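# Flip the inverted bottle upright and return it

## Task

A single bottle inside the crate is standing on its cap. Turn it so it stands the correct way up and set it back inside the crate. The task fails if the crate or the tray ends up tilted or shifted from where it was. It does not count if the robot has to keep anything in position at the end. Anything the robot is in contact with at the end must not settle downward by more than about a fingernail's width once released, or the task fails.

## Robot and tools

Robot: two 7-joint arms, left_arm and right_arm, each with a parallel gripper. These are names only, not sides of a camera image. left_arm sits on the +y side.

Frame: a single scene frame shared by both arms. The origin is on the table surface midway between the arms, +x points outward over the table, +z points up. The state line in each result gives each gripper's end_effector_position (metres) and end_effector_quat_wxyz. The printed hand position can be off from the real one, more so at long reach. The fingers point along the gripper's +z axis and close along its y axis. end_effector_position is the spot between the pads when closed. The fingertips stick out about 19 mm past it when closed and 6 mm when fully open. Closing pushes the tips about 13 mm further from the arm, so keep that clearance above surfaces.

execute_actions takes "actions", a list holding zero or one item, plus an optional "pictures" boolean (pictures come by default). An empty list only returns the current state. A motion item is {"rows": [...], "steps": n}: 1 to 15 rows, steps at most 15 (default 15), each step 1/30 s; each row is used for one step and the final row repeats for leftover steps. A wait item is {"steps": n} with n up to 300, counted from the previous result, so your reply time uses some of it. A refused call does nothing.

Each row is one flat list of 20 numbers covering both arms, even if only one moves: left_arm's 7 joint targets, then its gripper position, force_limit, speed; then the same 10 for right_arm. Joint numbers are absolute target angles in radians, in the same column order as the Joint positions line: waist, shoulder, upper arm roll, elbow, forearm roll, wrist pitch, wrist roll. Stated ranges: waist -6.283 to 6.283, shoulder -2.250 to 2.250, upper arm roll -6.283 to 6.283, elbow -2.580 to 2.580, forearm roll -6.283 to 6.283, wrist pitch -2.100 to 2.100, wrist roll -6.283 to 6.283. A target more than 0.013 rad beyond an end, and further out than that joint's last reported angle, gets the call refused. Real ends may differ by up to 0.013 rad; asking past a real end clamps the joint there and a "joint sent to its limit" line appears (possibly about an earlier action still running). No such line does not prove more room exists.

Motion limits: joints are speed- and acceleration-limited and move in sync, arriving together from rest and stopping together on a reversal. Each step, the commanded target is held within 0.304 rad of the measured angle for waist, shoulder, upper arm roll and elbow, and 0.266 rad for forearm roll, wrist pitch and wrist roll. If the targets would move the gripper more than 70 mm from where it is, all joint targets are pulled back toward the measured angles. After a big move the arm may not have arrived when the result returns. Between calls the arms keep heading for the last row sent, until they nearly stop moving (a slow or blocked move still counts as moving) or a step is HELD.

Gripper numbers, all in [-1, 1]. position: +1 fully open (85 mm), pads touch near -0.8, -1 closes until blocked. force_limit is per-pad squeeze: on a 40 mm object closed slowly, about 20 N at -1, 128 N at 0, 235 N at +1; very thin or small items get less. speed is pad gap rate: about 20 mm/s at -1, 85 at 0, 150 at +1; a quick close adds up to about 5 N (speed 0) or 12 N (speed +1). To grasp, send -1, keep sending it, and confirm object_status is 2. object_status: 0 moving, 1 blocked while opening, 2 blocked while closing, 3 reached the target or closed to where the pads meet (a thin item may still be held). Any new position value resets it to 0 briefly. Stopped fingers only accept a new force_limit or speed after a position change of at least 0.01 (e.g. -1 to -0.98); to loosen a grip, open first. If the object slips or the force drops sharply, fingers re-close on their own, except after a close at force_limit -1, where status stays 2 even if the object is gone. position_measured is in counts: 3 open, about 78 = 60 mm, 130 = 40 mm, 180 = 20 mm, 230 pads meeting. To leave a gripper unchanged, repeat its previous three numbers; 0 is a real command.

Other result lines: Joint positions and Joint velocities (one block per arm, rad and rad/s). "joint command not followed" means a clearance check altered or blocked joint targets on some steps; the rest of the row still ran. HELD marks steps where your row was partly or wholly not sent. TORQUE FAULT: if contact torque hits a joint's load limit (waist, shoulder, upper arm roll, elbow 49.6 N m; forearm roll, wrist pitch, wrist roll 31.2 N m; a carried object's weight counts), that arm halts for 10 s and the rest of the call is dropped. MOTOR HOT appears from 60 °C; at 75 °C an OVER-TEMPERATURE FAULT makes that arm's joints brake weakly and sag until cooled. Holding loads, even while you think, heats motors.

zoom_image: "camera" is cam_high, cam_left_wrist or cam_right_wrist (each 672x504); "region" is [x0, y0, x1, y1] in pixels from the top-left, no larger than 504 by 504. It enlarges that camera's latest image.

finished_scene: pass "scene", the current scene's number. Always answer with a tool call; a plain reply ends everything.

Avoid: dropping or knocking items, anything leaving the table, shifting or tilting the crate or tray, hard pushes or slams, the arms striking or pressing each other (this can end the scene), and leaving the bottle propped by the gripper. Occasional external tugs on a held item or nudges to loose objects can happen. Smooth, economical motion is preferred.

Each tool is called after "Emit:" as name(argument=value, ...), one argument or row to a line, values as JSON.

## Session

Emit:
execute_actions(
  actions=[],
)

Scene clock: 0.00 s of 7600.00 s.
left_arm: end_effector_position=(+0.6352, +0.5411, +0.3434) position_measured=3 object_status=3 end_effector_quat_wxyz=(+0.323, +0.669, -0.026, +0.669) | right_arm: end_effector_position=(+0.0456, -0.1217, +0.3147) position_measured=3 object_status=3 end_effector_quat_wxyz=(-0.157, +0.826, +0.280, -0.463)
Joint positions: left_arm=[-0.826  0.875  0.258  1.639  1.797  1.304  2.544] | right_arm=[-0.718  0.264  0.168  2.061 -0.609  1.712 -1.382]
Joint velocities: left_arm=[ 0.     0.    -0.     0.     0.001  0.    -0.   ] | right_arm=[-0.    -0.001 -0.001 -0.    -0.    -0.001 -0.002]

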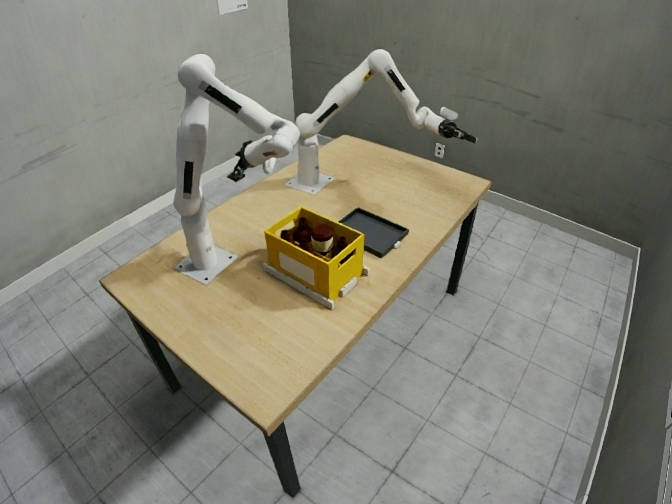

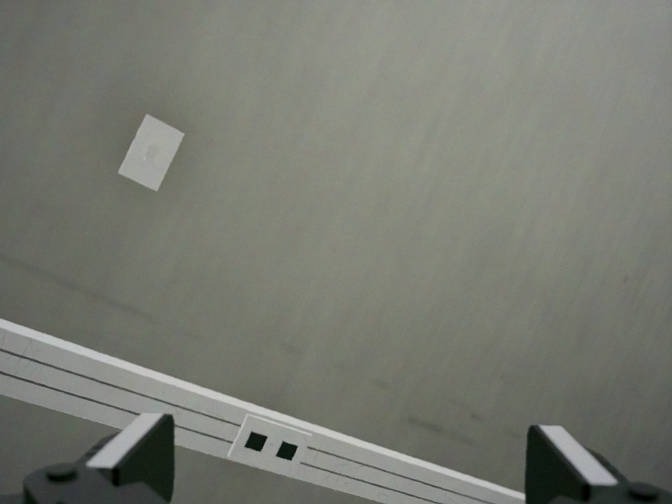

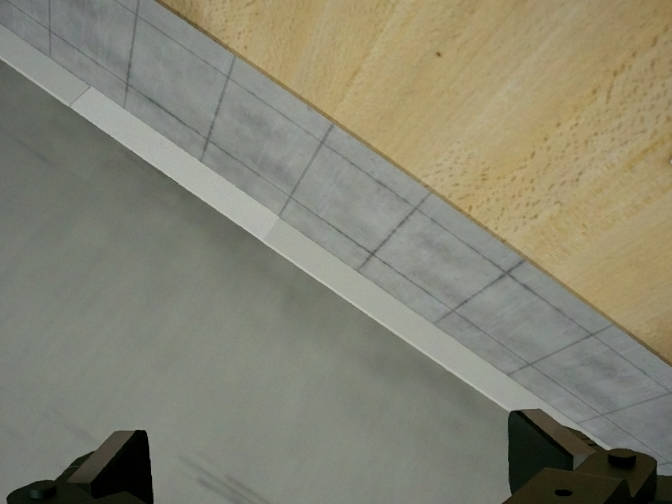

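Emit:
zoom_image(
  camera="cam_high",
  region=[250, 180, 410, 310],
)

Region (250, 180, 410, 310) of cam_high's 672x504 image, scaled by 3.150, with more detail than that image has; it fills the top 410 rows of this view, and the rest is white.

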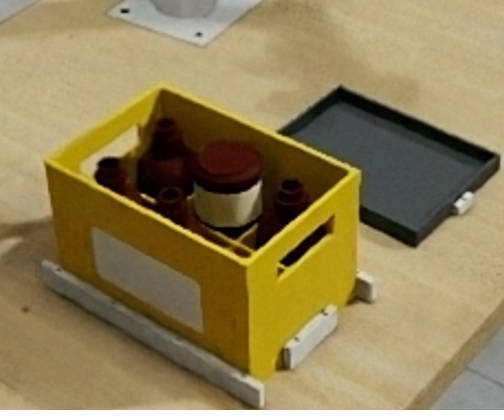

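Emit:
execute_actions(
  actions=[
    {"rows":[[0.35,0.6724,0,2.5185,3.1416,1.6201,1.571,1,-0.2,0,-0.5527,0.3423,0,1.4522,0,1.3471,-0.7609,1,-0.2,0]],"steps":15},
  ],
  pictures=false,
)

Emit:
execute_actions(
  actions=[
    {"steps":25},
  ],
)

Scene clock: 9.37 s of 7600.00 s.
left_arm: end_effector_position=(+0.6011, +0.3667, +0.3818) position_measured=3 object_status=3 end_effector_quat_wxyz=(+0.330, +0.621, -0.076, +0.707) | right_arm: end_effector_position=(+0.2292, -0.0750, +0.2619) position_measured=3 object_status=3 end_effector_quat_wxyz=(-0.124, +0.835, +0.499, -0.196)
Joint positions: left_arm=[-0.454  0.723  0.063  1.999  2.114  1.538  2.229] | right_arm=[-0.6    0.321  0.047  1.728 -0.318  1.463 -1.091]
Joint velocities: left_arm=[ 0.961 -0.182 -0.24   0.956  0.842  0.314 -0.841] | right_arm=[ 0.148  0.073 -0.159 -0.858  0.752 -0.389  0.751]
Steps of this call (steps 1 to 90: nothing new was sent; then 5.87 s passed at rest; steps 91 to 105: all 15 steps of this action). Readings (joint positions | what the end effector reports):
91: left_arm=[-0.824 0.874 0.257 1.640 1.798 1.304 2.543] | right_arm=[-0.717 0.264 0.168 2.060 -0.608 1.712 -1.381] | left_arm position_measured=3 object_status=3 | right_arm position_measured=3 object_status=3
92: left_arm=[-0.817 0.869 0.251 1.645 1.803 1.308 2.539] | right_arm=[-0.712 0.266 0.165 2.054 -0.604 1.708 -1.377] | left_arm position_measured=3 object_status=3 | right_arm position_measured=3 object_status=3
94: left_arm=[-0.787 0.849 0.228 1.672 1.826 1.331 2.516] | right_arm=[-0.696 0.274 0.150 2.027 -0.581 1.685 -1.354] | left_arm position_measured=3 object_status=3 | right_arm position_measured=3 object_status=3
98: left_arm=[-0.675 0.788 0.150 1.780 1.921 1.424 2.421] | right_arm=[-0.649 0.297 0.101 1.923 -0.490 1.593 -1.263] | left_arm position_measured=3 object_status=3 | right_arm position_measured=3 object_status=3
105: the state above

Scene clock: 10.20 s of 7600.00 s.
left_arm: end_effector_position=(+0.4969, +0.1496, +0.3030) position_measured=3 object_status=3 end_effector_quat_wxyz=(+0.162, +0.690, -0.135, +0.692) | right_arm: end_effector_position=(+0.4001, -0.0600, +0.3001) position_measured=3 object_status=3 end_effector_quat_wxyz=(+0.000, +0.731, +0.682, +0.000)
Joint positions: left_arm=[0.303 0.674 0.002 2.506 2.938 1.619 1.599] | right_arm=[-0.553  0.342  0.     1.452  0.     1.347 -0.761]
Joint velocities: left_arm=[ 0.3   -0.009 -0.016  0.088  1.22   0.011 -0.197] | right_arm=[ 0.001  0.001 -0.    -0.    -0.001 -0.001  0.001]
Steps of this call (steps 1 to 25: the robot went on to your last target). Readings (joint positions | what the end effector reports):
1: left_arm=[-0.422 0.717 0.056 2.031 2.142 1.548 2.201] | right_arm=[-0.595 0.323 0.042 1.700 -0.293 1.451 -1.066] | left_arm position_measured=3 object_status=3 | right_arm position_measured=3 object_status=3
2: left_arm=[-0.390 0.712 0.049 2.063 2.170 1.557 2.172] | right_arm=[-0.591 0.325 0.037 1.671 -0.265 1.439 -1.038] | left_arm position_measured=3 object_status=3 | right_arm position_measured=3 object_status=3
4: left_arm=[-0.327 0.704 0.038 2.126 2.226 1.571 2.117] | right_arm=[-0.581 0.330 0.028 1.617 -0.203 1.416 -0.976] | left_arm position_measured=3 object_status=3 | right_arm position_measured=3 object_status=3
8: left_arm=[-0.200 0.692 0.023 2.252 2.336 1.590 2.006] | right_arm=[-0.563 0.338 0.010 1.512 -0.074 1.372 -0.839] | left_arm position_measured=3 object_status=3 | right_arm position_measured=3 object_status=3
25: the state above

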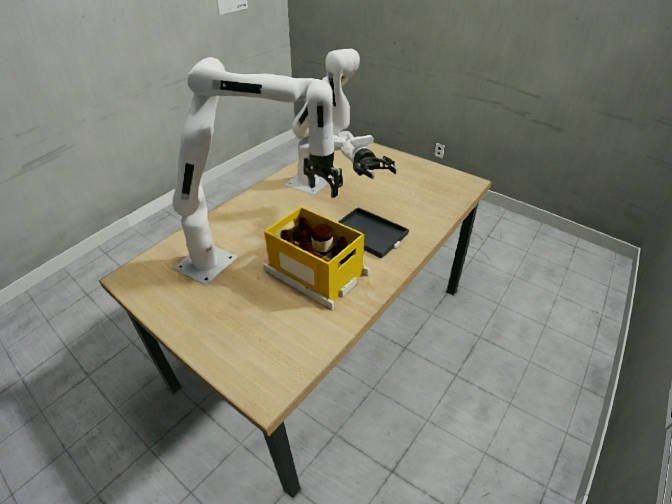

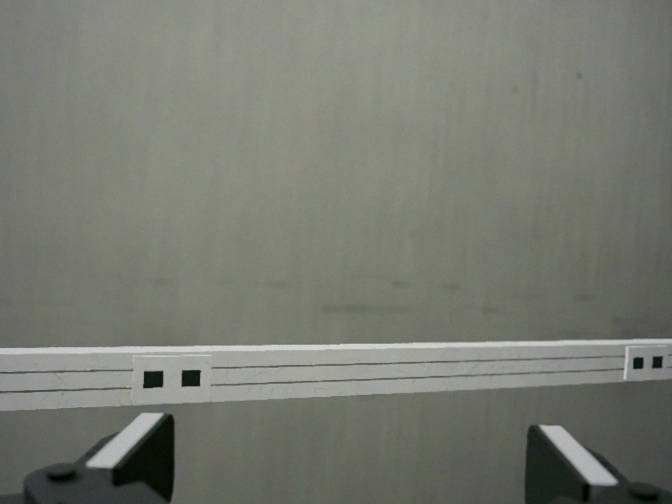

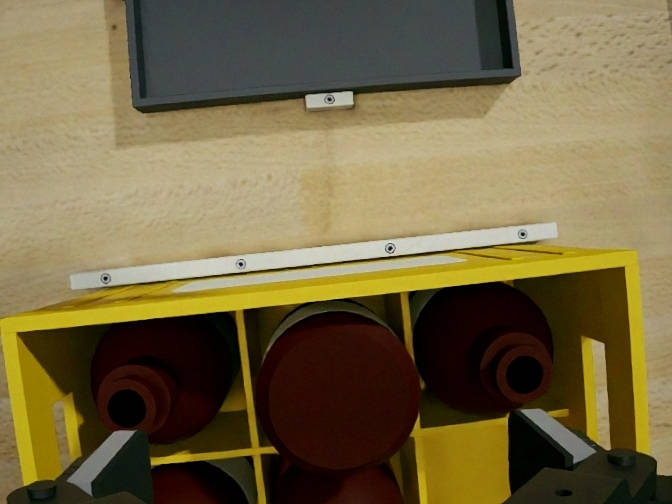

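Emit:
zoom_image(
  camera="cam_right_wrist",
  region=[90, 252, 590, 504],
)

Region (90, 252, 590, 504) of cam_right_wrist's 672x504 image, scaled by 1.008; it fills the top 254 rows of this view, and the rest is white.

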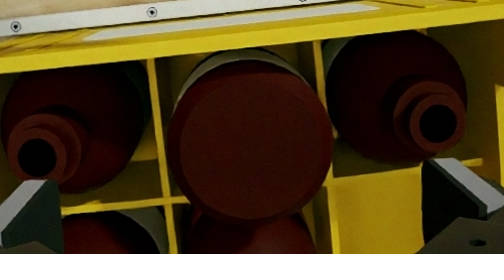

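Emit:
execute_actions(
  actions=[
    {"rows":[[0.35,0.6724,0,2.5185,3.1416,1.6201,1.571,1,-0.2,0,-0.5243,0.4081,0,1.6588,0,1.0747,-0.6855,1,-0.2,0]],"steps":15},
  ],
  pictures=false,
)

Emit:
execute_actions(
  actions=[
    {"steps":5},
  ],
)

Scene clock: 14.40 s of 7600.00 s.
left_arm: end_effector_position=(+0.5058, +0.1864, +0.3000) position_measured=3 object_status=3 end_effector_quat_wxyz=(+0.093, +0.701, -0.093, +0.701) | right_arm: end_effector_position=(+0.4041, -0.0727, +0.2104) position_measured=3 object_status=3 end_effector_quat_wxyz=(+0.000, +0.715, +0.699, +0.000)
Joint positions: left_arm=[0.35  0.672 0.    2.518 3.142 1.62  1.571] | right_arm=[-0.525  0.408  0.     1.658  0.     1.075 -0.686]
Joint velocities: left_arm=[-0.     0.     0.     0.    -0.     0.001 -0.   ] | right_arm=[ 0.006  0.003 -0.001  0.009 -0.002 -0.005  0.   ]
Steps of this call (steps 1 to 30: the robot went on to your last target; steps 31 to 90: nothing new was sent; then 0.70 s passed at rest; steps 91 to 105: all 15 steps of this action). Readings (joint positions | what the end effector reports):
91: left_arm=[0.350 0.672 0.000 2.518 3.142 1.620 1.571] | right_arm=[-0.552 0.343 -0.000 1.453 -0.000 1.346 -0.761] | left_arm position_measured=3 object_status=3 | right_arm position_measured=3 object_status=3
92: left_arm=[0.350 0.672 0.000 2.518 3.142 1.620 1.571] | right_arm=[-0.552 0.344 -0.000 1.458 -0.000 1.340 -0.759] | left_arm position_measured=3 object_status=3 | right_arm position_measured=3 object_status=3
94: left_arm=[0.350 0.672 -0.000 2.518 3.142 1.620 1.571] | right_arm=[-0.547 0.353 -0.000 1.485 -0.000 1.305 -0.749] | left_arm position_measured=3 object_status=3 | right_arm position_measured=3 object_status=3
98: left_arm=[0.350 0.672 0.000 2.518 3.142 1.620 1.571] | right_arm=[-0.533 0.387 -0.000 1.592 0.000 1.163 -0.710] | left_arm position_measured=3 object_status=3 | right_arm position_measured=3 object_status=3
105: the state above

Scene clock: 14.57 s of 7600.00 s.
left_arm: end_effector_position=(+0.5058, +0.1864, +0.3000) position_measured=3 object_status=3 end_effector_quat_wxyz=(+0.093, +0.701, -0.093, +0.701) | right_arm: end_effector_position=(+0.4041, -0.0730, +0.2101) position_measured=3 object_status=3 end_effector_quat_wxyz=(+0.000, +0.715, +0.699, +0.000)
Joint positions: left_arm=[0.35  0.672 0.    2.518 3.142 1.62  1.571] | right_arm=[-0.524  0.408  0.     1.659  0.     1.075 -0.686]
Joint velocities: left_arm=[ 0.    -0.     0.    -0.     0.001 -0.     0.   ] | right_arm=[ 0.002  0.001  0.001  0.001  0.001  0.    -0.   ]
Steps of this call (steps 1 to 5: the robot went on to your last target). Readings (joint positions | what the end effector reports):
1: left_arm=[0.350 0.672 0.000 2.518 3.142 1.620 1.571] | right_arm=[-0.525 0.408 0.000 1.658 -0.000 1.075 -0.685] | left_arm position_measured=3 object_status=3 | right_arm position_measured=3 object_status=3
2: left_arm=[0.350 0.672 0.000 2.518 3.142 1.620 1.571] | right_arm=[-0.525 0.408 0.000 1.659 -0.000 1.075 -0.685] | left_arm position_measured=3 object_status=3 | right_arm position_measured=3 object_status=3
4: left_arm=[0.350 0.672 -0.000 2.518 3.142 1.620 1.571] | right_arm=[-0.525 0.408 0.000 1.659 0.000 1.075 -0.686] | left_arm position_measured=3 object_status=3 | right_arm position_measured=3 object_status=3
5: the state above

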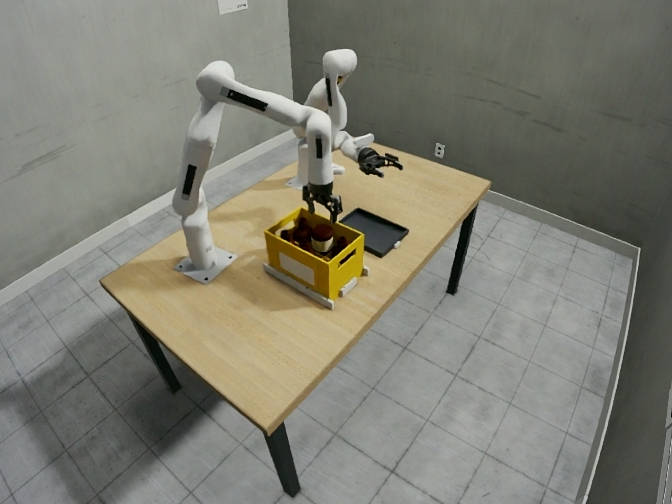

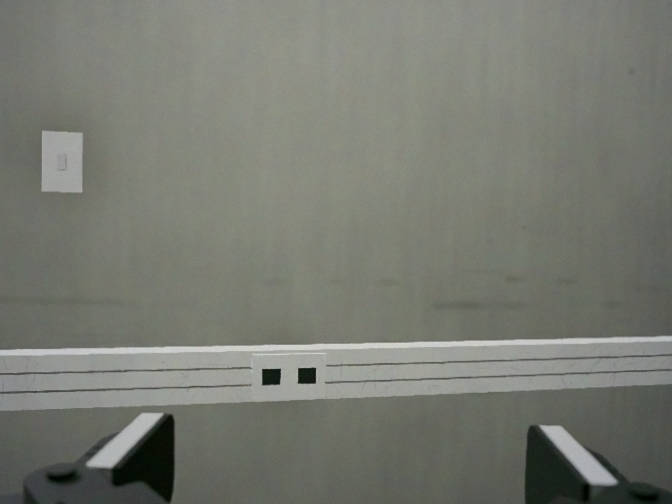

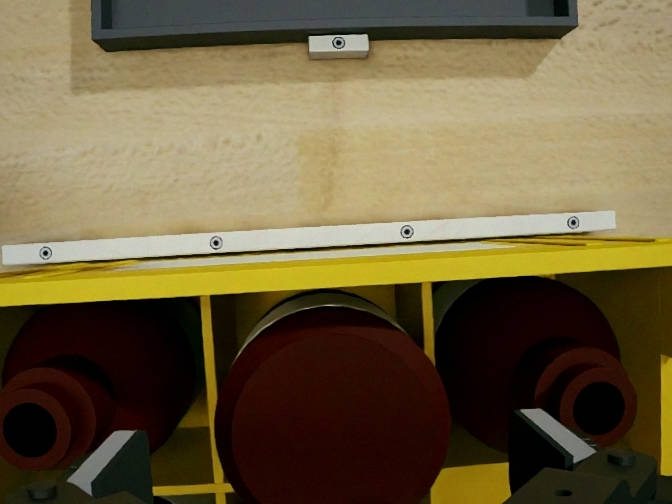

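Emit:
execute_actions(
  actions=[
    {"rows":[[0.35,0.6724,0,2.5185,3.1416,1.6201,1.571,1,-0.2,0,-0.5222,0.4160,0,1.6619,0,1.0637,-0.6834,1,-0.2,0],[0.35,0.6724,0,2.5185,3.1416,1.6201,1.571,1,-0.2,0,-0.5222,0.4230,0,1.6713,0,1.0473,-0.6834,1,-0.2,0],[0.35,0.6724,0,2.5185,3.1416,1.6201,1.571,1,-0.2,0,-0.5222,0.4310,0,1.682,0,1.0286,-0.6834,1,-0.2,0],[0.35,0.6724,0,2.5185,3.1416,1.6201,1.571,1,-0.2,0,-0.5222,0.4390,0,1.6927,0,1.0099,-0.6834,1,-0.2,0],[0.35,0.6724,0,2.5185,3.1416,1.6201,1.571,1,-0.2,0,-0.5222,0.4470,0,1.7035,0,0.9911,-0.6834,1,-0.2,0],[0.35,0.6724,0,2.5185,3.1416,1.6201,1.571,1,-0.2,0,-0.5222,0.4541,0,1.7130,0,0.9745,-0.6834,1,-0.2,0],[0.35,0.6724,0,2.5185,3.1416,1.6201,1.571,1,-0.2,0,-0.5222,0.4600,0,1.7193,0,0.9623,-0.6834,1,-0.2,0],[0.35,0.6724,0,2.5185,3.1416,1.6201,1.571,1,-0.2,0,-0.5222,0.4660,0,1.7257,0,0.9499,-0.6834,1,-0.2,0],[0.35,0.6724,0,2.5185,3.1416,1.6201,1.571,1,-0.2,0,-0.5222,0.4710,0,1.731,0,0.9396,-0.6834,1,-0.2,0],[0.35,0.6724,0,2.5185,3.1416,1.6201,1.571,1,-0.2,0,-0.5222,0.4750,0,1.7352,0,0.9314,-0.6834,1,-0.2,0]],"steps":15},
  ],
)

Scene clock: 19.83 s of 7600.00 s.
left_arm: end_effector_position=(+0.5058, +0.1864, +0.3000) position_measured=3 object_status=3 end_effector_quat_wxyz=(+0.093, +0.701, -0.093, +0.701) | right_arm: end_effector_position=(+0.4057, -0.0729, +0.1606) position_measured=3 object_status=3 end_effector_quat_wxyz=(+0.000, +0.715, +0.699, +0.001)
Joint positions: left_arm=[0.35  0.672 0.    2.518 3.142 1.62  1.571] | right_arm=[-0.522  0.474 -0.     1.735  0.     0.931 -0.683]
Joint velocities: left_arm=[-0.     0.001  0.    -0.    -0.002  0.002  0.   ] | right_arm=[-0.001  0.009 -0.001  0.003  0.     0.001 -0.   ]
Steps of this call (steps 1 to 15: the robot went on to your last target; steps 16 to 90: nothing new was sent; then 1.77 s passed at rest; steps 91 to 105: all 15 steps of this action). Readings (joint positions | what the end effector reports):
91: left_arm=[0.350 0.672 0.000 2.518 3.142 1.620 1.571] | right_arm=[-0.524 0.409 -0.000 1.659 -0.000 1.074 -0.685] | left_arm position_measured=3 object_status=3 | right_arm position_measured=3 object_status=3
92: left_arm=[0.350 0.672 0.000 2.518 3.142 1.620 1.571] | right_arm=[-0.523 0.414 -0.000 1.661 -0.000 1.067 -0.684] | left_arm position_measured=3 object_status=3 | right_arm position_measured=3 object_status=3
94: left_arm=[0.350 0.672 0.000 2.518 3.142 1.620 1.571] | right_arm=[-0.522 0.427 0.000 1.675 0.000 1.041 -0.683] | left_arm position_measured=3 object_status=3 | right_arm position_measured=3 object_status=3
98: left_arm=[0.350 0.672 0.000 2.518 3.142 1.620 1.571] | right_arm=[-0.522 0.455 -0.000 1.713 -0.000 0.975 -0.683] | left_arm position_measured=3 object_status=3 | right_arm position_measured=3 object_status=3
105: the state above

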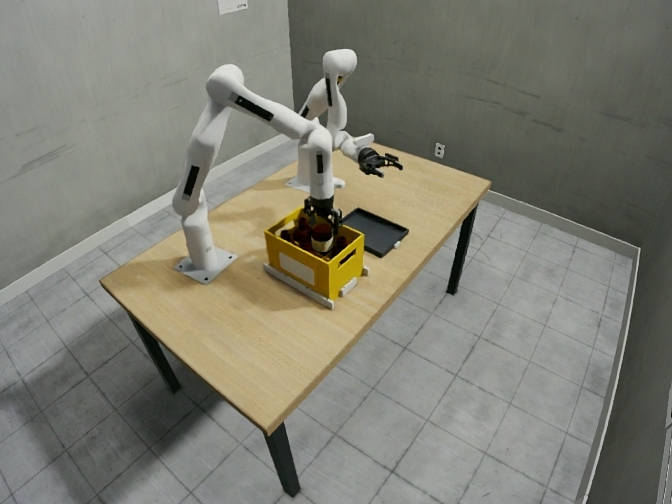

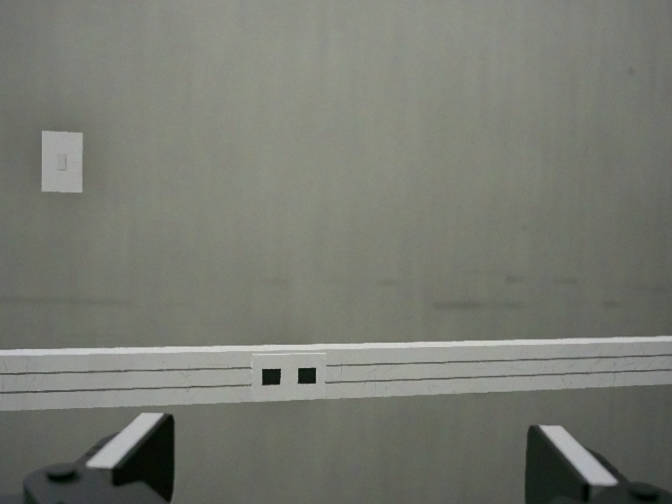

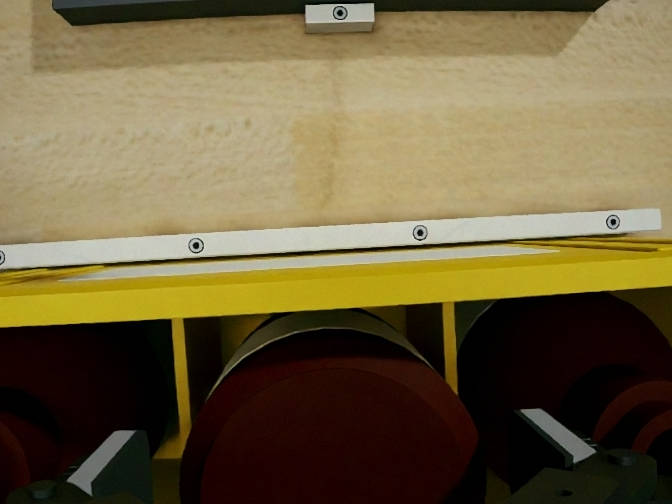

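Emit:
execute_actions(
  actions=[
    {"rows":[[0.35,0.6724,0,2.5185,3.1416,1.6201,1.571,1,-0.2,0,-0.5222,0.4800,0,1.7397,0,0.9219,-0.6834,1,-0.2,0],[0.35,0.6724,0,2.5185,3.1416,1.6201,1.571,1,-0.2,0,-0.5222,0.4860,0,1.7451,0,0.9105,-0.6834,1,-0.2,0],[0.35,0.6724,0,2.5185,3.1416,1.6201,1.571,1,-0.2,0,-0.5222,0.4920,0,1.7505,0,0.8991,-0.6834,1,-0.2,0],[0.35,0.6724,0,2.5185,3.1416,1.6201,1.571,1,-0.2,0,-0.5222,0.4980,0,1.7559,0,0.8877,-0.6834,1,-0.2,0],[0.35,0.6724,0,2.5185,3.1416,1.6201,1.571,1,-0.2,0,-0.5222,0.5040,0,1.7613,0,0.8763,-0.6834,1,-0.2,0],[0.35,0.6724,0,2.5185,3.1416,1.6201,1.571,1,-0.2,0,-0.5222,0.5080,0,1.7649,0,0.8687,-0.6834,1,-0.2,0],[0.35,0.6724,0,2.5185,3.1416,1.6201,1.571,1,-0.2,0,-0.5222,0.5080,0,1.7649,0,0.8687,-0.6834,1,-0.2,0],[0.35,0.6724,0,2.5185,3.1416,1.6201,1.571,1,-0.2,0,-0.5222,0.5080,0,1.7649,0,0.8687,-0.6834,1,-0.2,0],[0.35,0.6724,0,2.5185,3.1416,1.6201,1.571,1,-0.2,0,-0.5222,0.5080,0,1.7649,0,0.8687,-0.6834,1,-0.2,0],[0.35,0.6724,0,2.5185,3.1416,1.6201,1.571,1,-0.2,0,-0.5222,0.5080,0,1.7649,0,0.8687,-0.6834,-1,-0.2,-0.5]],"steps":15},
  ],
  pictures=false,
)

Emit:
execute_actions(
  actions=[
    {"steps":8},
  ],
)

Scene clock: 22.87 s of 7600.00 s.
left_arm: end_effector_position=(+0.5058, +0.1864, +0.3000) position_measured=3 object_status=3 end_effector_quat_wxyz=(+0.093, +0.701, -0.093, +0.701) | right_arm: end_effector_position=(+0.4056, -0.0730, +0.1382) position_measured=19 object_status=0 end_effector_quat_wxyz=(+0.000, +0.715, +0.699, +0.000)
Joint positions: left_arm=[0.35  0.672 0.    2.518 3.142 1.62  1.571] | right_arm=[-0.522  0.508  0.     1.765  0.     0.869 -0.683]
Joint velocities: left_arm=[ 0.     0.001 -0.    -0.    -0.     0.     0.   ] | right_arm=[-0.     0.001  0.     0.    -0.001 -0.001  0.   ]
Steps of this call (steps 1 to 15: the robot went on to your last target; steps 16 to 76: nothing new was sent; steps 77 to 91: all 15 steps of this action). Readings (joint positions | what the end effector reports):
77: left_arm=[0.350 0.672 0.000 2.518 3.142 1.620 1.571] | right_arm=[-0.522 0.476 0.000 1.736 -0.000 0.930 -0.683] | left_arm position_measured=3 object_status=3 | right_arm position_measured=3 object_status=3
78: left_arm=[0.350 0.672 0.000 2.518 3.142 1.620 1.571] | right_arm=[-0.522 0.480 0.000 1.739 -0.000 0.924 -0.683] | left_arm position_measured=3 object_status=3 | right_arm position_measured=3 object_status=3
80: left_arm=[0.350 0.672 0.000 2.518 3.142 1.620 1.571] | right_arm=[-0.522 0.490 0.000 1.748 0.000 0.905 -0.683] | left_arm position_measured=3 object_status=3 | right_arm position_measured=3 object_status=3
84: left_arm=[0.350 0.672 0.000 2.518 3.142 1.620 1.571] | right_arm=[-0.522 0.507 -0.000 1.764 0.000 0.870 -0.683] | left_arm position_measured=3 object_status=3 | right_arm position_measured=3 object_status=3
91: the state above

Scene clock: 23.13 s of 7600.00 s.
left_arm: end_effector_position=(+0.5058, +0.1864, +0.3000) position_measured=3 object_status=3 end_effector_quat_wxyz=(+0.093, +0.701, -0.093, +0.701) | right_arm: end_effector_position=(+0.4057, -0.0730, +0.1387) position_measured=43 object_status=0 end_effector_quat_wxyz=(+0.000, +0.715, +0.699, +0.000)
Joint positions: left_arm=[0.35  0.672 0.    2.518 3.142 1.62  1.571] | right_arm=[-0.522  0.507 -0.     1.765 -0.     0.869 -0.683]
Joint velocities: left_arm=[ 0.     0.001 -0.    -0.     0.    -0.    -0.   ] | right_arm=[ 0.001  0.002 -0.001  0.    -0.002  0.    -0.   ]
Steps of this call (steps 1 to 8: the robot went on to your last target). Readings (joint positions | what the end effector reports):
1: left_arm=[0.350 0.672 0.000 2.518 3.142 1.620 1.571] | right_arm=[-0.522 0.508 0.000 1.765 0.000 0.869 -0.683] | left_arm position_measured=3 object_status=3 | right_arm position_measured=24 object_status=0
2: left_arm=[0.350 0.672 0.000 2.518 3.142 1.620 1.571] | right_arm=[-0.522 0.508 -0.000 1.765 0.000 0.869 -0.683] | left_arm position_measured=3 object_status=3 | right_arm position_measured=28 object_status=0
4: left_arm=[0.350 0.672 0.000 2.518 3.142 1.620 1.571] | right_arm=[-0.522 0.508 0.000 1.765 -0.000 0.869 -0.683] | left_arm position_measured=3 object_status=3 | right_arm position_measured=37 object_status=0
8: the state above

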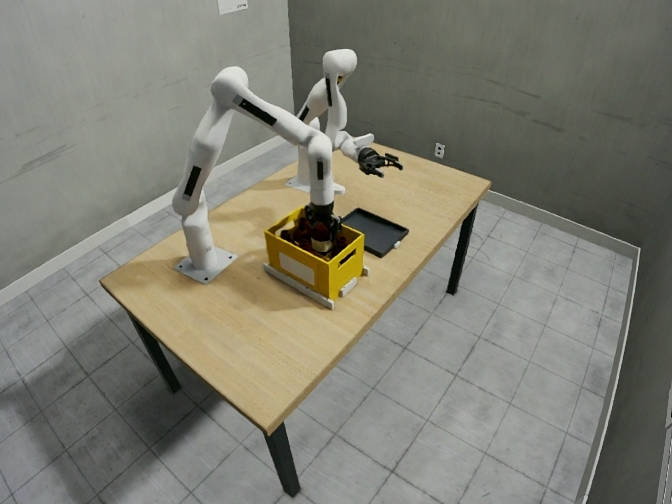

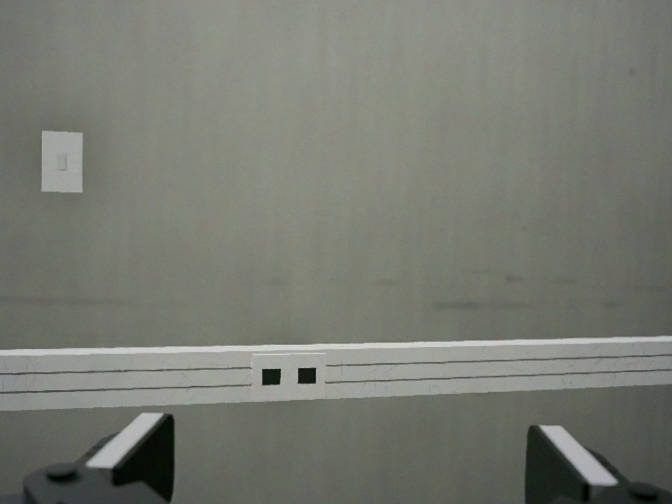

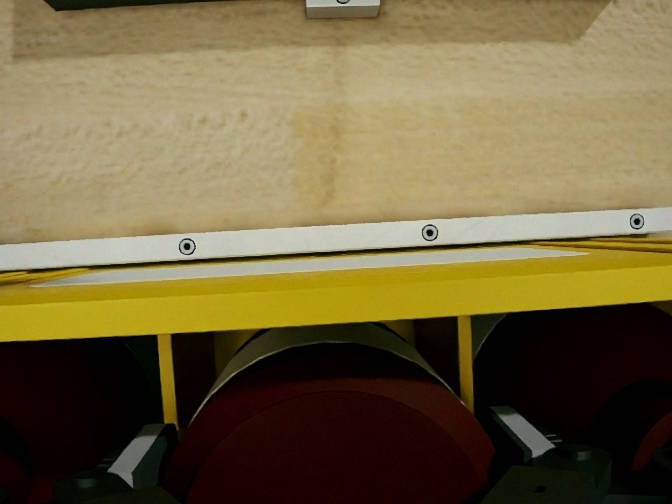

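Emit:
execute_actions(
  actions=[
    {"rows":[[0.35,0.6724,0,2.5185,3.1416,1.6201,1.571,1,-0.2,0,-0.5222,0.5040,0,1.7613,0,0.8763,-0.6834,-1,-0.2,-0.5],[0.35,0.6724,0,2.5185,3.1416,1.6201,1.571,1,-0.2,0,-0.5222,0.4970,0,1.755,0,0.8896,-0.6834,-1,-0.2,-0.5],[0.35,0.6724,0,2.5185,3.1416,1.6201,1.571,1,-0.2,0,-0.5222,0.4870,0,1.746,0,0.9086,-0.6834,-1,-0.2,-0.5],[0.35,0.6724,0,2.5185,3.1416,1.6201,1.571,1,-0.2,0,-0.5222,0.4750,0,1.7352,0,0.9314,-0.6834,-1,-0.2,-0.5],[0.35,0.6724,0,2.5185,3.1416,1.6201,1.571,1,-0.2,0,-0.5222,0.4645,0,1.7241,0,0.953,-0.6834,-1,-0.2,-0.5],[0.35,0.6724,0,2.5185,3.1416,1.6201,1.571,1,-0.2,0,-0.5222,0.4541,0,1.7130,0,0.9745,-0.6834,-1,-0.2,-0.5],[0.35,0.6724,0,2.5185,3.1416,1.6201,1.571,1,-0.2,0,-0.5222,0.4428,0,1.699,0,0.9998,-0.6834,-1,-0.2,-0.5],[0.35,0.6724,0,2.5185,3.1416,1.6201,1.571,1,-0.2,0,-0.5222,0.4318,0,1.6846,0,1.0252,-0.6834,-1,-0.2,-0.5],[0.35,0.6724,0,2.5185,3.1416,1.6201,1.571,1,-0.2,0,-0.5222,0.421,0,1.6698,0,1.0508,-0.6834,-1,-0.2,-0.5],[0.35,0.6724,0,2.5185,3.1416,1.6201,1.571,1,-0.2,0,-0.5222,0.4106,0,1.6546,0,1.0764,-0.6834,-1,-0.2,-0.5],[0.35,0.6724,0,2.5185,3.1416,1.6201,1.571,1,-0.2,0,-0.5222,0.3997,0,1.6362,0,1.1057,-0.6834,-1,-0.2,-0.5],[0.35,0.6724,0,2.5185,3.1416,1.6201,1.571,1,-0.2,0,-0.5222,0.3893,0,1.6172,0,1.1351,-0.6834,-1,-0.2,-0.5],[0.35,0.6724,0,2.5185,3.1416,1.6201,1.571,1,-0.2,0,-0.5222,0.3796,0,1.5974,0,1.1646,-0.6834,-1,-0.2,-0.5],[0.35,0.6724,0,2.5185,3.1416,1.6201,1.571,1,-0.2,0,-0.5222,0.3705,0,1.5769,0,1.1942,-0.6834,-1,-0.2,-0.5],[0.35,0.6724,0,2.5185,3.1416,1.6201,1.571,1,-0.2,0,-0.5222,0.362,0,1.5555,0,1.2241,-0.6834,-1,-0.2,-0.5]],"steps":15},
  ],
  pictures=false,
)

Emit:
execute_actions(
  actions=[
    {"rows":[[0.35,0.6724,0,2.5185,3.1416,1.6201,1.571,1,-0.2,0,-0.4903,0.338,0,1.3135,0,1.4901,0.2095,-1,-0.2,-0.5]],"steps":15},
  ],
)

Scene clock: 28.60 s of 7600.00 s.
left_arm: end_effector_position=(+0.5058, +0.1864, +0.3000) position_measured=3 object_status=3 end_effector_quat_wxyz=(+0.093, +0.701, -0.093, +0.701) | right_arm: end_effector_position=(+0.4060, -0.0728, +0.2347) position_measured=43 object_status=2 end_effector_quat_wxyz=(-0.000, +0.715, +0.699, -0.000)
Joint positions: left_arm=[ 0.35   0.672 -0.     2.518  3.142  1.62   1.571] | right_arm=[-0.522  0.386 -0.     1.606  0.     1.15  -0.683]
Joint velocities: left_arm=[-0.001  0.    -0.    -0.     0.     0.    -0.   ] | right_arm=[ 0.    -0.262 -0.001 -0.547  0.001  0.811  0.001]
Steps of this call (steps 1 to 15: the robot went on to your last target; steps 16 to 90: nothing new was sent; then 1.97 s passed at rest; steps 91 to 105: all 15 steps of this action). Readings (joint positions | what the end effector reports):
91: left_arm=[0.350 0.672 0.000 2.518 3.142 1.620 1.571] | right_arm=[-0.522 0.506 -0.000 1.764 -0.000 0.871 -0.683] | left_arm position_measured=3 object_status=3 | right_arm position_measured=43 object_status=2
92: left_arm=[0.350 0.672 0.000 2.518 3.142 1.620 1.571] | right_arm=[-0.522 0.503 -0.000 1.762 -0.000 0.876 -0.683] | left_arm position_measured=3 object_status=3 | right_arm position_measured=43 object_status=2
94: left_arm=[0.350 0.672 0.000 2.518 3.142 1.620 1.571] | right_arm=[-0.522 0.491 -0.000 1.751 -0.000 0.899 -0.683] | left_arm position_measured=3 object_status=3 | right_arm position_measured=43 object_status=2
98: left_arm=[0.350 0.672 0.000 2.518 3.142 1.620 1.571] | right_arm=[-0.522 0.453 -0.000 1.711 0.000 0.976 -0.683] | left_arm position_measured=3 object_status=3 | right_arm position_measured=43 object_status=2
105: the state above

Scene clock: 29.10 s of 7600.00 s.
left_arm: end_effector_position=(+0.5058, +0.1864, +0.3000) position_measured=3 object_status=3 end_effector_quat_wxyz=(+0.093, +0.701, -0.093, +0.701) | right_arm: end_effector_position=(+0.4197, -0.0785, +0.3381) position_measured=43 object_status=2 end_effector_quat_wxyz=(+0.000, +0.552, +0.834, +0.001)
Joint positions: left_arm=[0.35  0.672 0.    2.518 3.142 1.62  1.571] | right_arm=[-0.494  0.34   0.     1.333  0.     1.467 -0.231]
Joint velocities: left_arm=[-0.    -0.    -0.     0.     0.     0.001  0.   ] | right_arm=[ 0.022 -0.016  0.001 -0.13  -0.002  0.151  1.217]
Steps of this call (steps 1 to 15: all 15 steps of this action). Readings (joint positions | what the end effector reports):
1: left_arm=[0.350 0.672 -0.000 2.518 3.142 1.620 1.571] | right_arm=[-0.522 0.378 -0.000 1.587 -0.000 1.177 -0.683] | left_arm position_measured=3 object_status=3 | right_arm position_measured=43 object_status=2
2: left_arm=[0.350 0.672 0.000 2.518 3.142 1.620 1.571] | right_arm=[-0.521 0.373 -0.000 1.562 -0.000 1.206 -0.679] | left_arm position_measured=3 object_status=3 | right_arm position_measured=43 object_status=2
4: left_arm=[0.350 0.672 0.000 2.518 3.142 1.620 1.571] | right_arm=[-0.518 0.365 -0.000 1.504 -0.000 1.267 -0.653] | left_arm position_measured=3 object_status=3 | right_arm position_measured=43 object_status=2
8: left_arm=[0.350 0.672 0.000 2.518 3.142 1.620 1.571] | right_arm=[-0.504 0.350 0.000 1.404 0.000 1.383 -0.515] | left_arm position_measured=3 object_status=3 | right_arm position_measured=43 object_status=2
15: the state above

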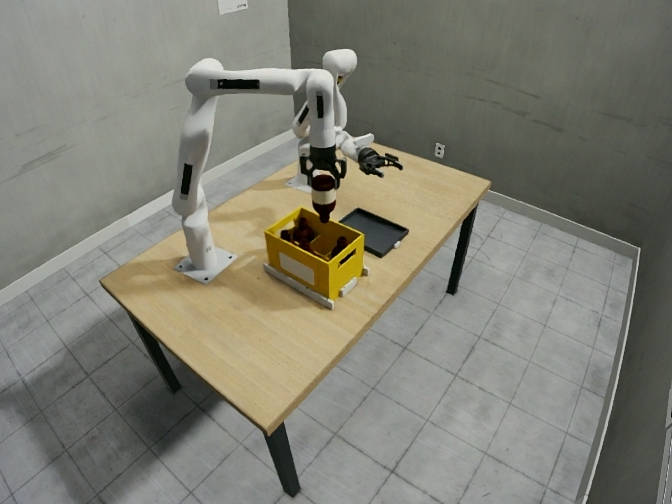

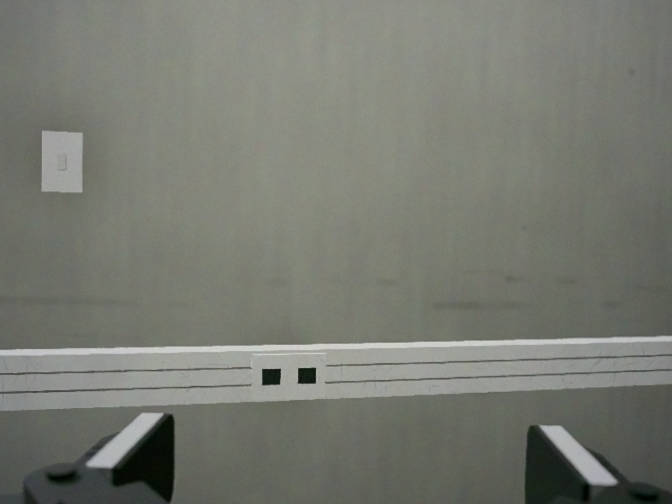

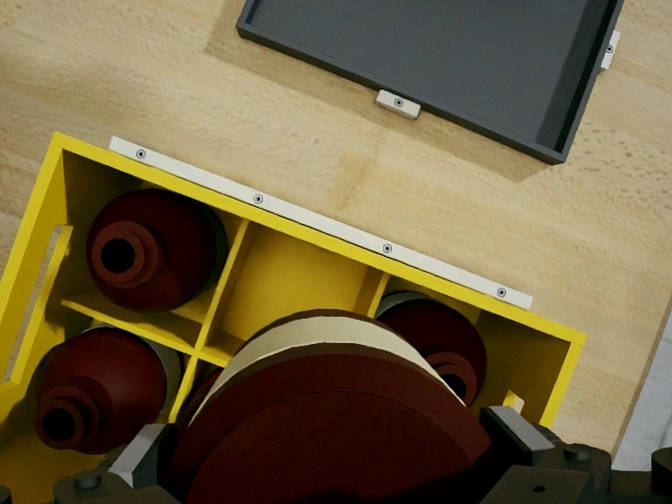

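Now swing left in.

Emit:
execute_actions(
  actions=[
    {"rows":[[0.8186,0.6724,0,2.5185,3.1416,1.6201,1.571,1,-0.2,0,-0.4903,0.338,0,1.3135,0,1.4901,0.2095,-1,-0.2,-0.5]],"steps":15},
  ],
  pictures=false,
)

Emit:
execute_actions(
  actions=[
    {"steps":10},
  ],
)

Scene clock: 30.20 s of 7600.00 s.
left_arm: end_effector_position=(+0.4155, +0.0140, +0.3000) position_measured=3 object_status=3 end_effector_quat_wxyz=(+0.214, +0.674, -0.214, +0.674) | right_arm: end_effector_position=(+0.4201, -0.0801, +0.3451) position_measured=43 object_status=2 end_effector_quat_wxyz=(-0.000, +0.358, +0.934, -0.000)
Joint positions: left_arm=[ 0.7    0.673 -0.     2.518  3.142  1.62   1.571] | right_arm=[-0.49   0.338  0.     1.313  0.     1.49   0.209]
Joint velocities: left_arm=[ 0.867 -0.     0.002 -0.    -0.005  0.001 -0.   ] | right_arm=[-0.001 -0.     0.     0.    -0.002 -0.002 -0.   ]
Steps of this call (steps 1 to 18: the robot went on to your last target; steps 19 to 33: all 15 steps of this action). Readings (joint positions | what the end effector reports):
19: left_arm=[0.352 0.672 -0.000 2.518 3.142 1.620 1.571] | right_arm=[-0.490 0.338 0.000 1.314 0.000 1.490 0.210] | left_arm position_measured=3 object_status=3 | right_arm position_measured=43 object_status=2
20: left_arm=[0.359 0.672 -0.001 2.518 3.143 1.620 1.571] | right_arm=[-0.490 0.338 0.000 1.313 0.000 1.490 0.210] | left_arm position_measured=3 object_status=3 | right_arm position_measured=43 object_status=2
22: left_arm=[0.389 0.672 -0.002 2.518 3.143 1.620 1.571] | right_arm=[-0.490 0.338 0.000 1.313 0.000 1.490 0.210] | left_arm position_measured=3 object_status=3 | right_arm position_measured=43 object_status=2
26: left_arm=[0.499 0.673 -0.001 2.518 3.142 1.620 1.571] | right_arm=[-0.490 0.338 0.000 1.313 0.000 1.490 0.209] | left_arm position_measured=3 object_status=3 | right_arm position_measured=43 object_status=2
33: the state above

Scene clock: 30.53 s of 7600.00 s.
left_arm: end_effector_position=(+0.3736, -0.0341, +0.3000) position_measured=3 object_status=3 end_effector_quat_wxyz=(+0.252, +0.661, -0.252, +0.661) | right_arm: end_effector_position=(+0.4201, -0.0801, +0.3451) position_measured=43 object_status=2 end_effector_quat_wxyz=(-0.000, +0.358, +0.934, -0.000)
Joint positions: left_arm=[0.814 0.672 0.    2.519 3.142 1.62  1.571] | right_arm=[-0.49   0.338 -0.     1.313  0.     1.49   0.21 ]
Joint velocities: left_arm=[ 0.037  0.001 -0.002  0.     0.    -0.    -0.   ] | right_arm=[-0.002  0.002  0.     0.    -0.     0.     0.002]
Steps of this call (steps 1 to 10: the robot went on to your last target). Readings (joint positions | what the end effector reports):
1: left_arm=[0.729 0.673 -0.000 2.518 3.142 1.620 1.571] | right_arm=[-0.490 0.338 0.000 1.313 0.000 1.490 0.210] | left_arm position_measured=3 object_status=3 | right_arm position_measured=43 object_status=2
2: left_arm=[0.755 0.673 0.000 2.518 3.141 1.620 1.571] | right_arm=[-0.490 0.338 0.000 1.313 0.000 1.490 0.209] | left_arm position_measured=3 object_status=3 | right_arm position_measured=43 object_status=2
4: left_arm=[0.792 0.672 0.001 2.518 3.140 1.620 1.571] | right_arm=[-0.490 0.338 0.000 1.313 0.000 1.490 0.210] | left_arm position_measured=3 object_status=3 | right_arm position_measured=43 object_status=2
8: left_arm=[0.811 0.672 0.001 2.519 3.141 1.620 1.571] | right_arm=[-0.490 0.338 0.000 1.313 0.000 1.490 0.210] | left_arm position_measured=3 object_status=3 | right_arm position_measured=43 object_status=2
10: the state above

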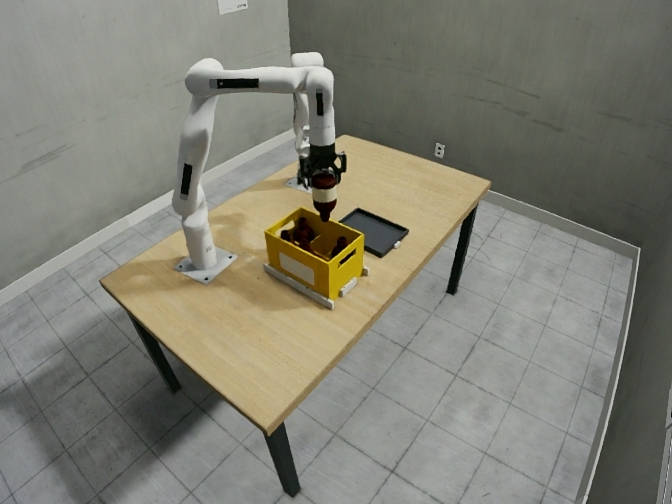

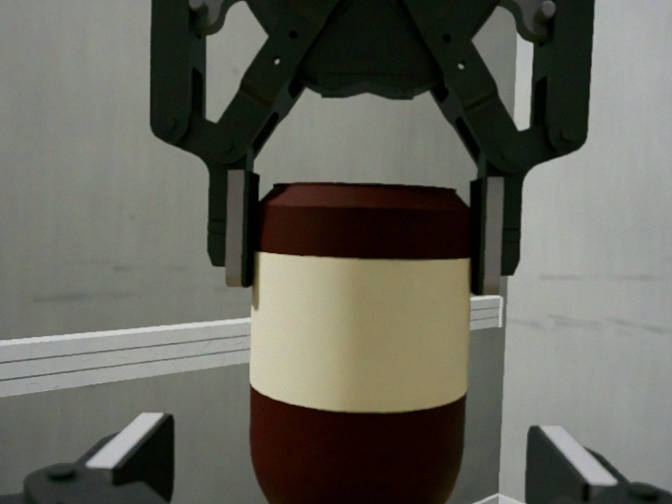

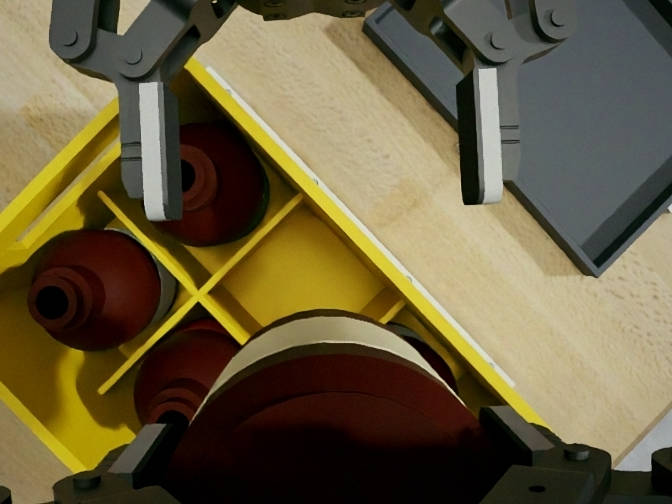

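Emit:
execute_actions(
  actions=[
    {"rows":[[0.8186,0.6724,0,2.505,3.1416,1.6066,1.571,1,-0.2,0,-0.4903,0.3386,0,1.3207,0,1.4823,0.2095,-1,-0.2,-0.5],[0.8186,0.672,0,2.485,3.1416,1.5862,1.571,1,-0.2,0,-0.4903,0.3392,0,1.3278,0,1.4746,0.2095,-1,-0.2,-0.5],[0.8186,0.672,0,2.465,3.1416,1.5662,1.571,1,-0.2,0,-0.4903,0.3398,0,1.335,0,1.4668,0.2095,-1,-0.2,-0.5],[0.8186,0.6722,0,2.445,3.1416,1.5464,1.571,1,-0.2,0,-0.4903,0.3404,0,1.3421,0,1.4591,0.2095,-1,-0.2,-0.5],[0.8186,0.6726,0,2.425,3.1416,1.5268,1.571,1,-0.2,0,-0.4903,0.3404,0,1.3421,0,1.4591,0.2095,-1,-0.2,-0.5],[0.8186,0.6732,0,2.4071,3.1416,1.5095,1.571,1,-0.2,0,-0.4903,0.3404,0,1.3421,0,1.4591,0.2095,-1,-0.2,-0.5]],"steps":12},
  ],
)

Scene clock: 34.43 s of 7600.00 s.
left_arm: end_effector_position=(+0.3979, -0.0590, +0.2999) position_measured=3 object_status=3 end_effector_quat_wxyz=(+0.253, +0.660, -0.253, +0.660) | right_arm: end_effector_position=(+0.4201, -0.0800, +0.3351) position_measured=43 object_status=2 end_effector_quat_wxyz=(-0.000, +0.358, +0.934, -0.000)
Joint positions: left_arm=[ 0.819  0.673 -0.     2.408  3.142  1.51   1.571] | right_arm=[-0.49   0.341  0.     1.342  0.     1.459  0.21 ]
Joint velocities: left_arm=[ 0.    -0.     0.    -0.009 -0.    -0.008 -0.   ] | right_arm=[ 0.     0.002 -0.001  0.001 -0.     0.001 -0.001]
Steps of this call (steps 1 to 30: the robot went on to your last target; steps 31 to 90: nothing new was sent; then 0.50 s passed at rest; steps 91 to 102: all 12 steps of this action). Readings (joint positions | what the end effector reports):
91: left_arm=[0.819 0.672 0.000 2.518 3.142 1.619 1.571] | right_arm=[-0.490 0.338 0.000 1.314 0.000 1.489 0.209] | left_arm position_measured=3 object_status=3 | right_arm position_measured=43 object_status=2
92: left_arm=[0.819 0.672 0.000 2.512 3.142 1.614 1.571] | right_arm=[-0.490 0.338 0.000 1.319 -0.000 1.485 0.209] | left_arm position_measured=3 object_status=3 | right_arm position_measured=43 object_status=2
94: left_arm=[0.819 0.672 0.000 2.487 3.142 1.589 1.571] | right_arm=[-0.490 0.339 0.000 1.331 0.000 1.471 0.210] | left_arm position_measured=3 object_status=3 | right_arm position_measured=43 object_status=2
98: left_arm=[0.819 0.673 -0.000 2.422 3.142 1.525 1.571] | right_arm=[-0.490 0.341 -0.000 1.342 0.000 1.459 0.209] | left_arm position_measured=3 object_status=3 | right_arm position_measured=43 object_status=2
102: the state above

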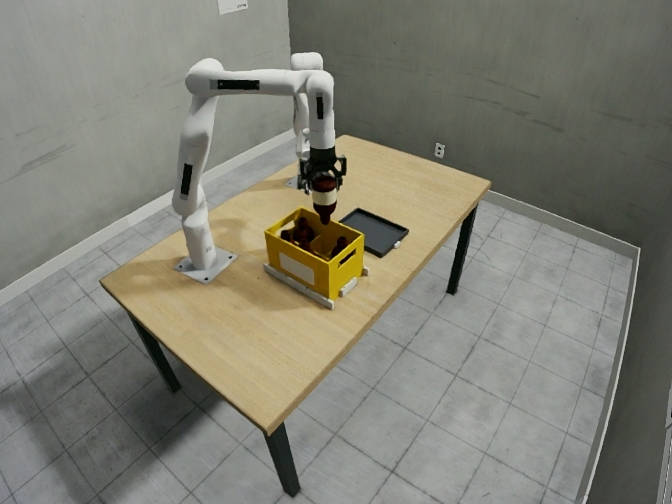

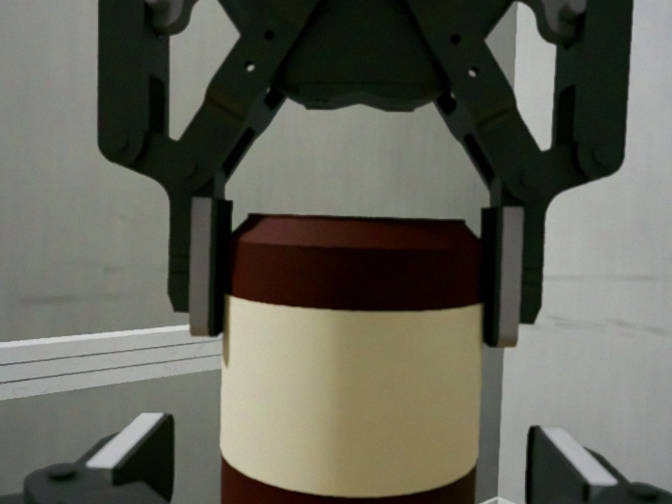

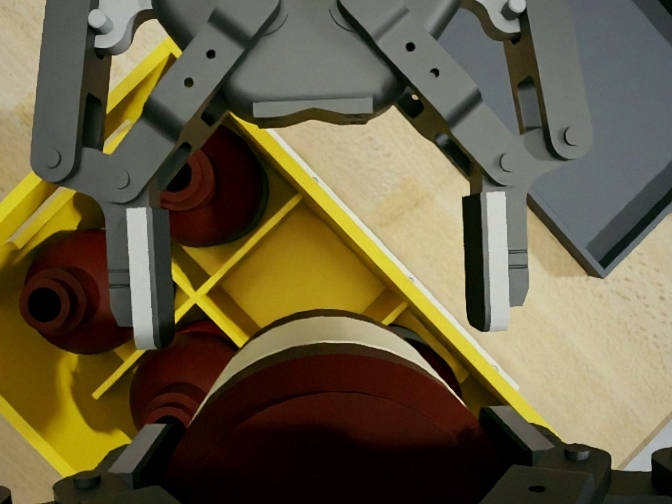

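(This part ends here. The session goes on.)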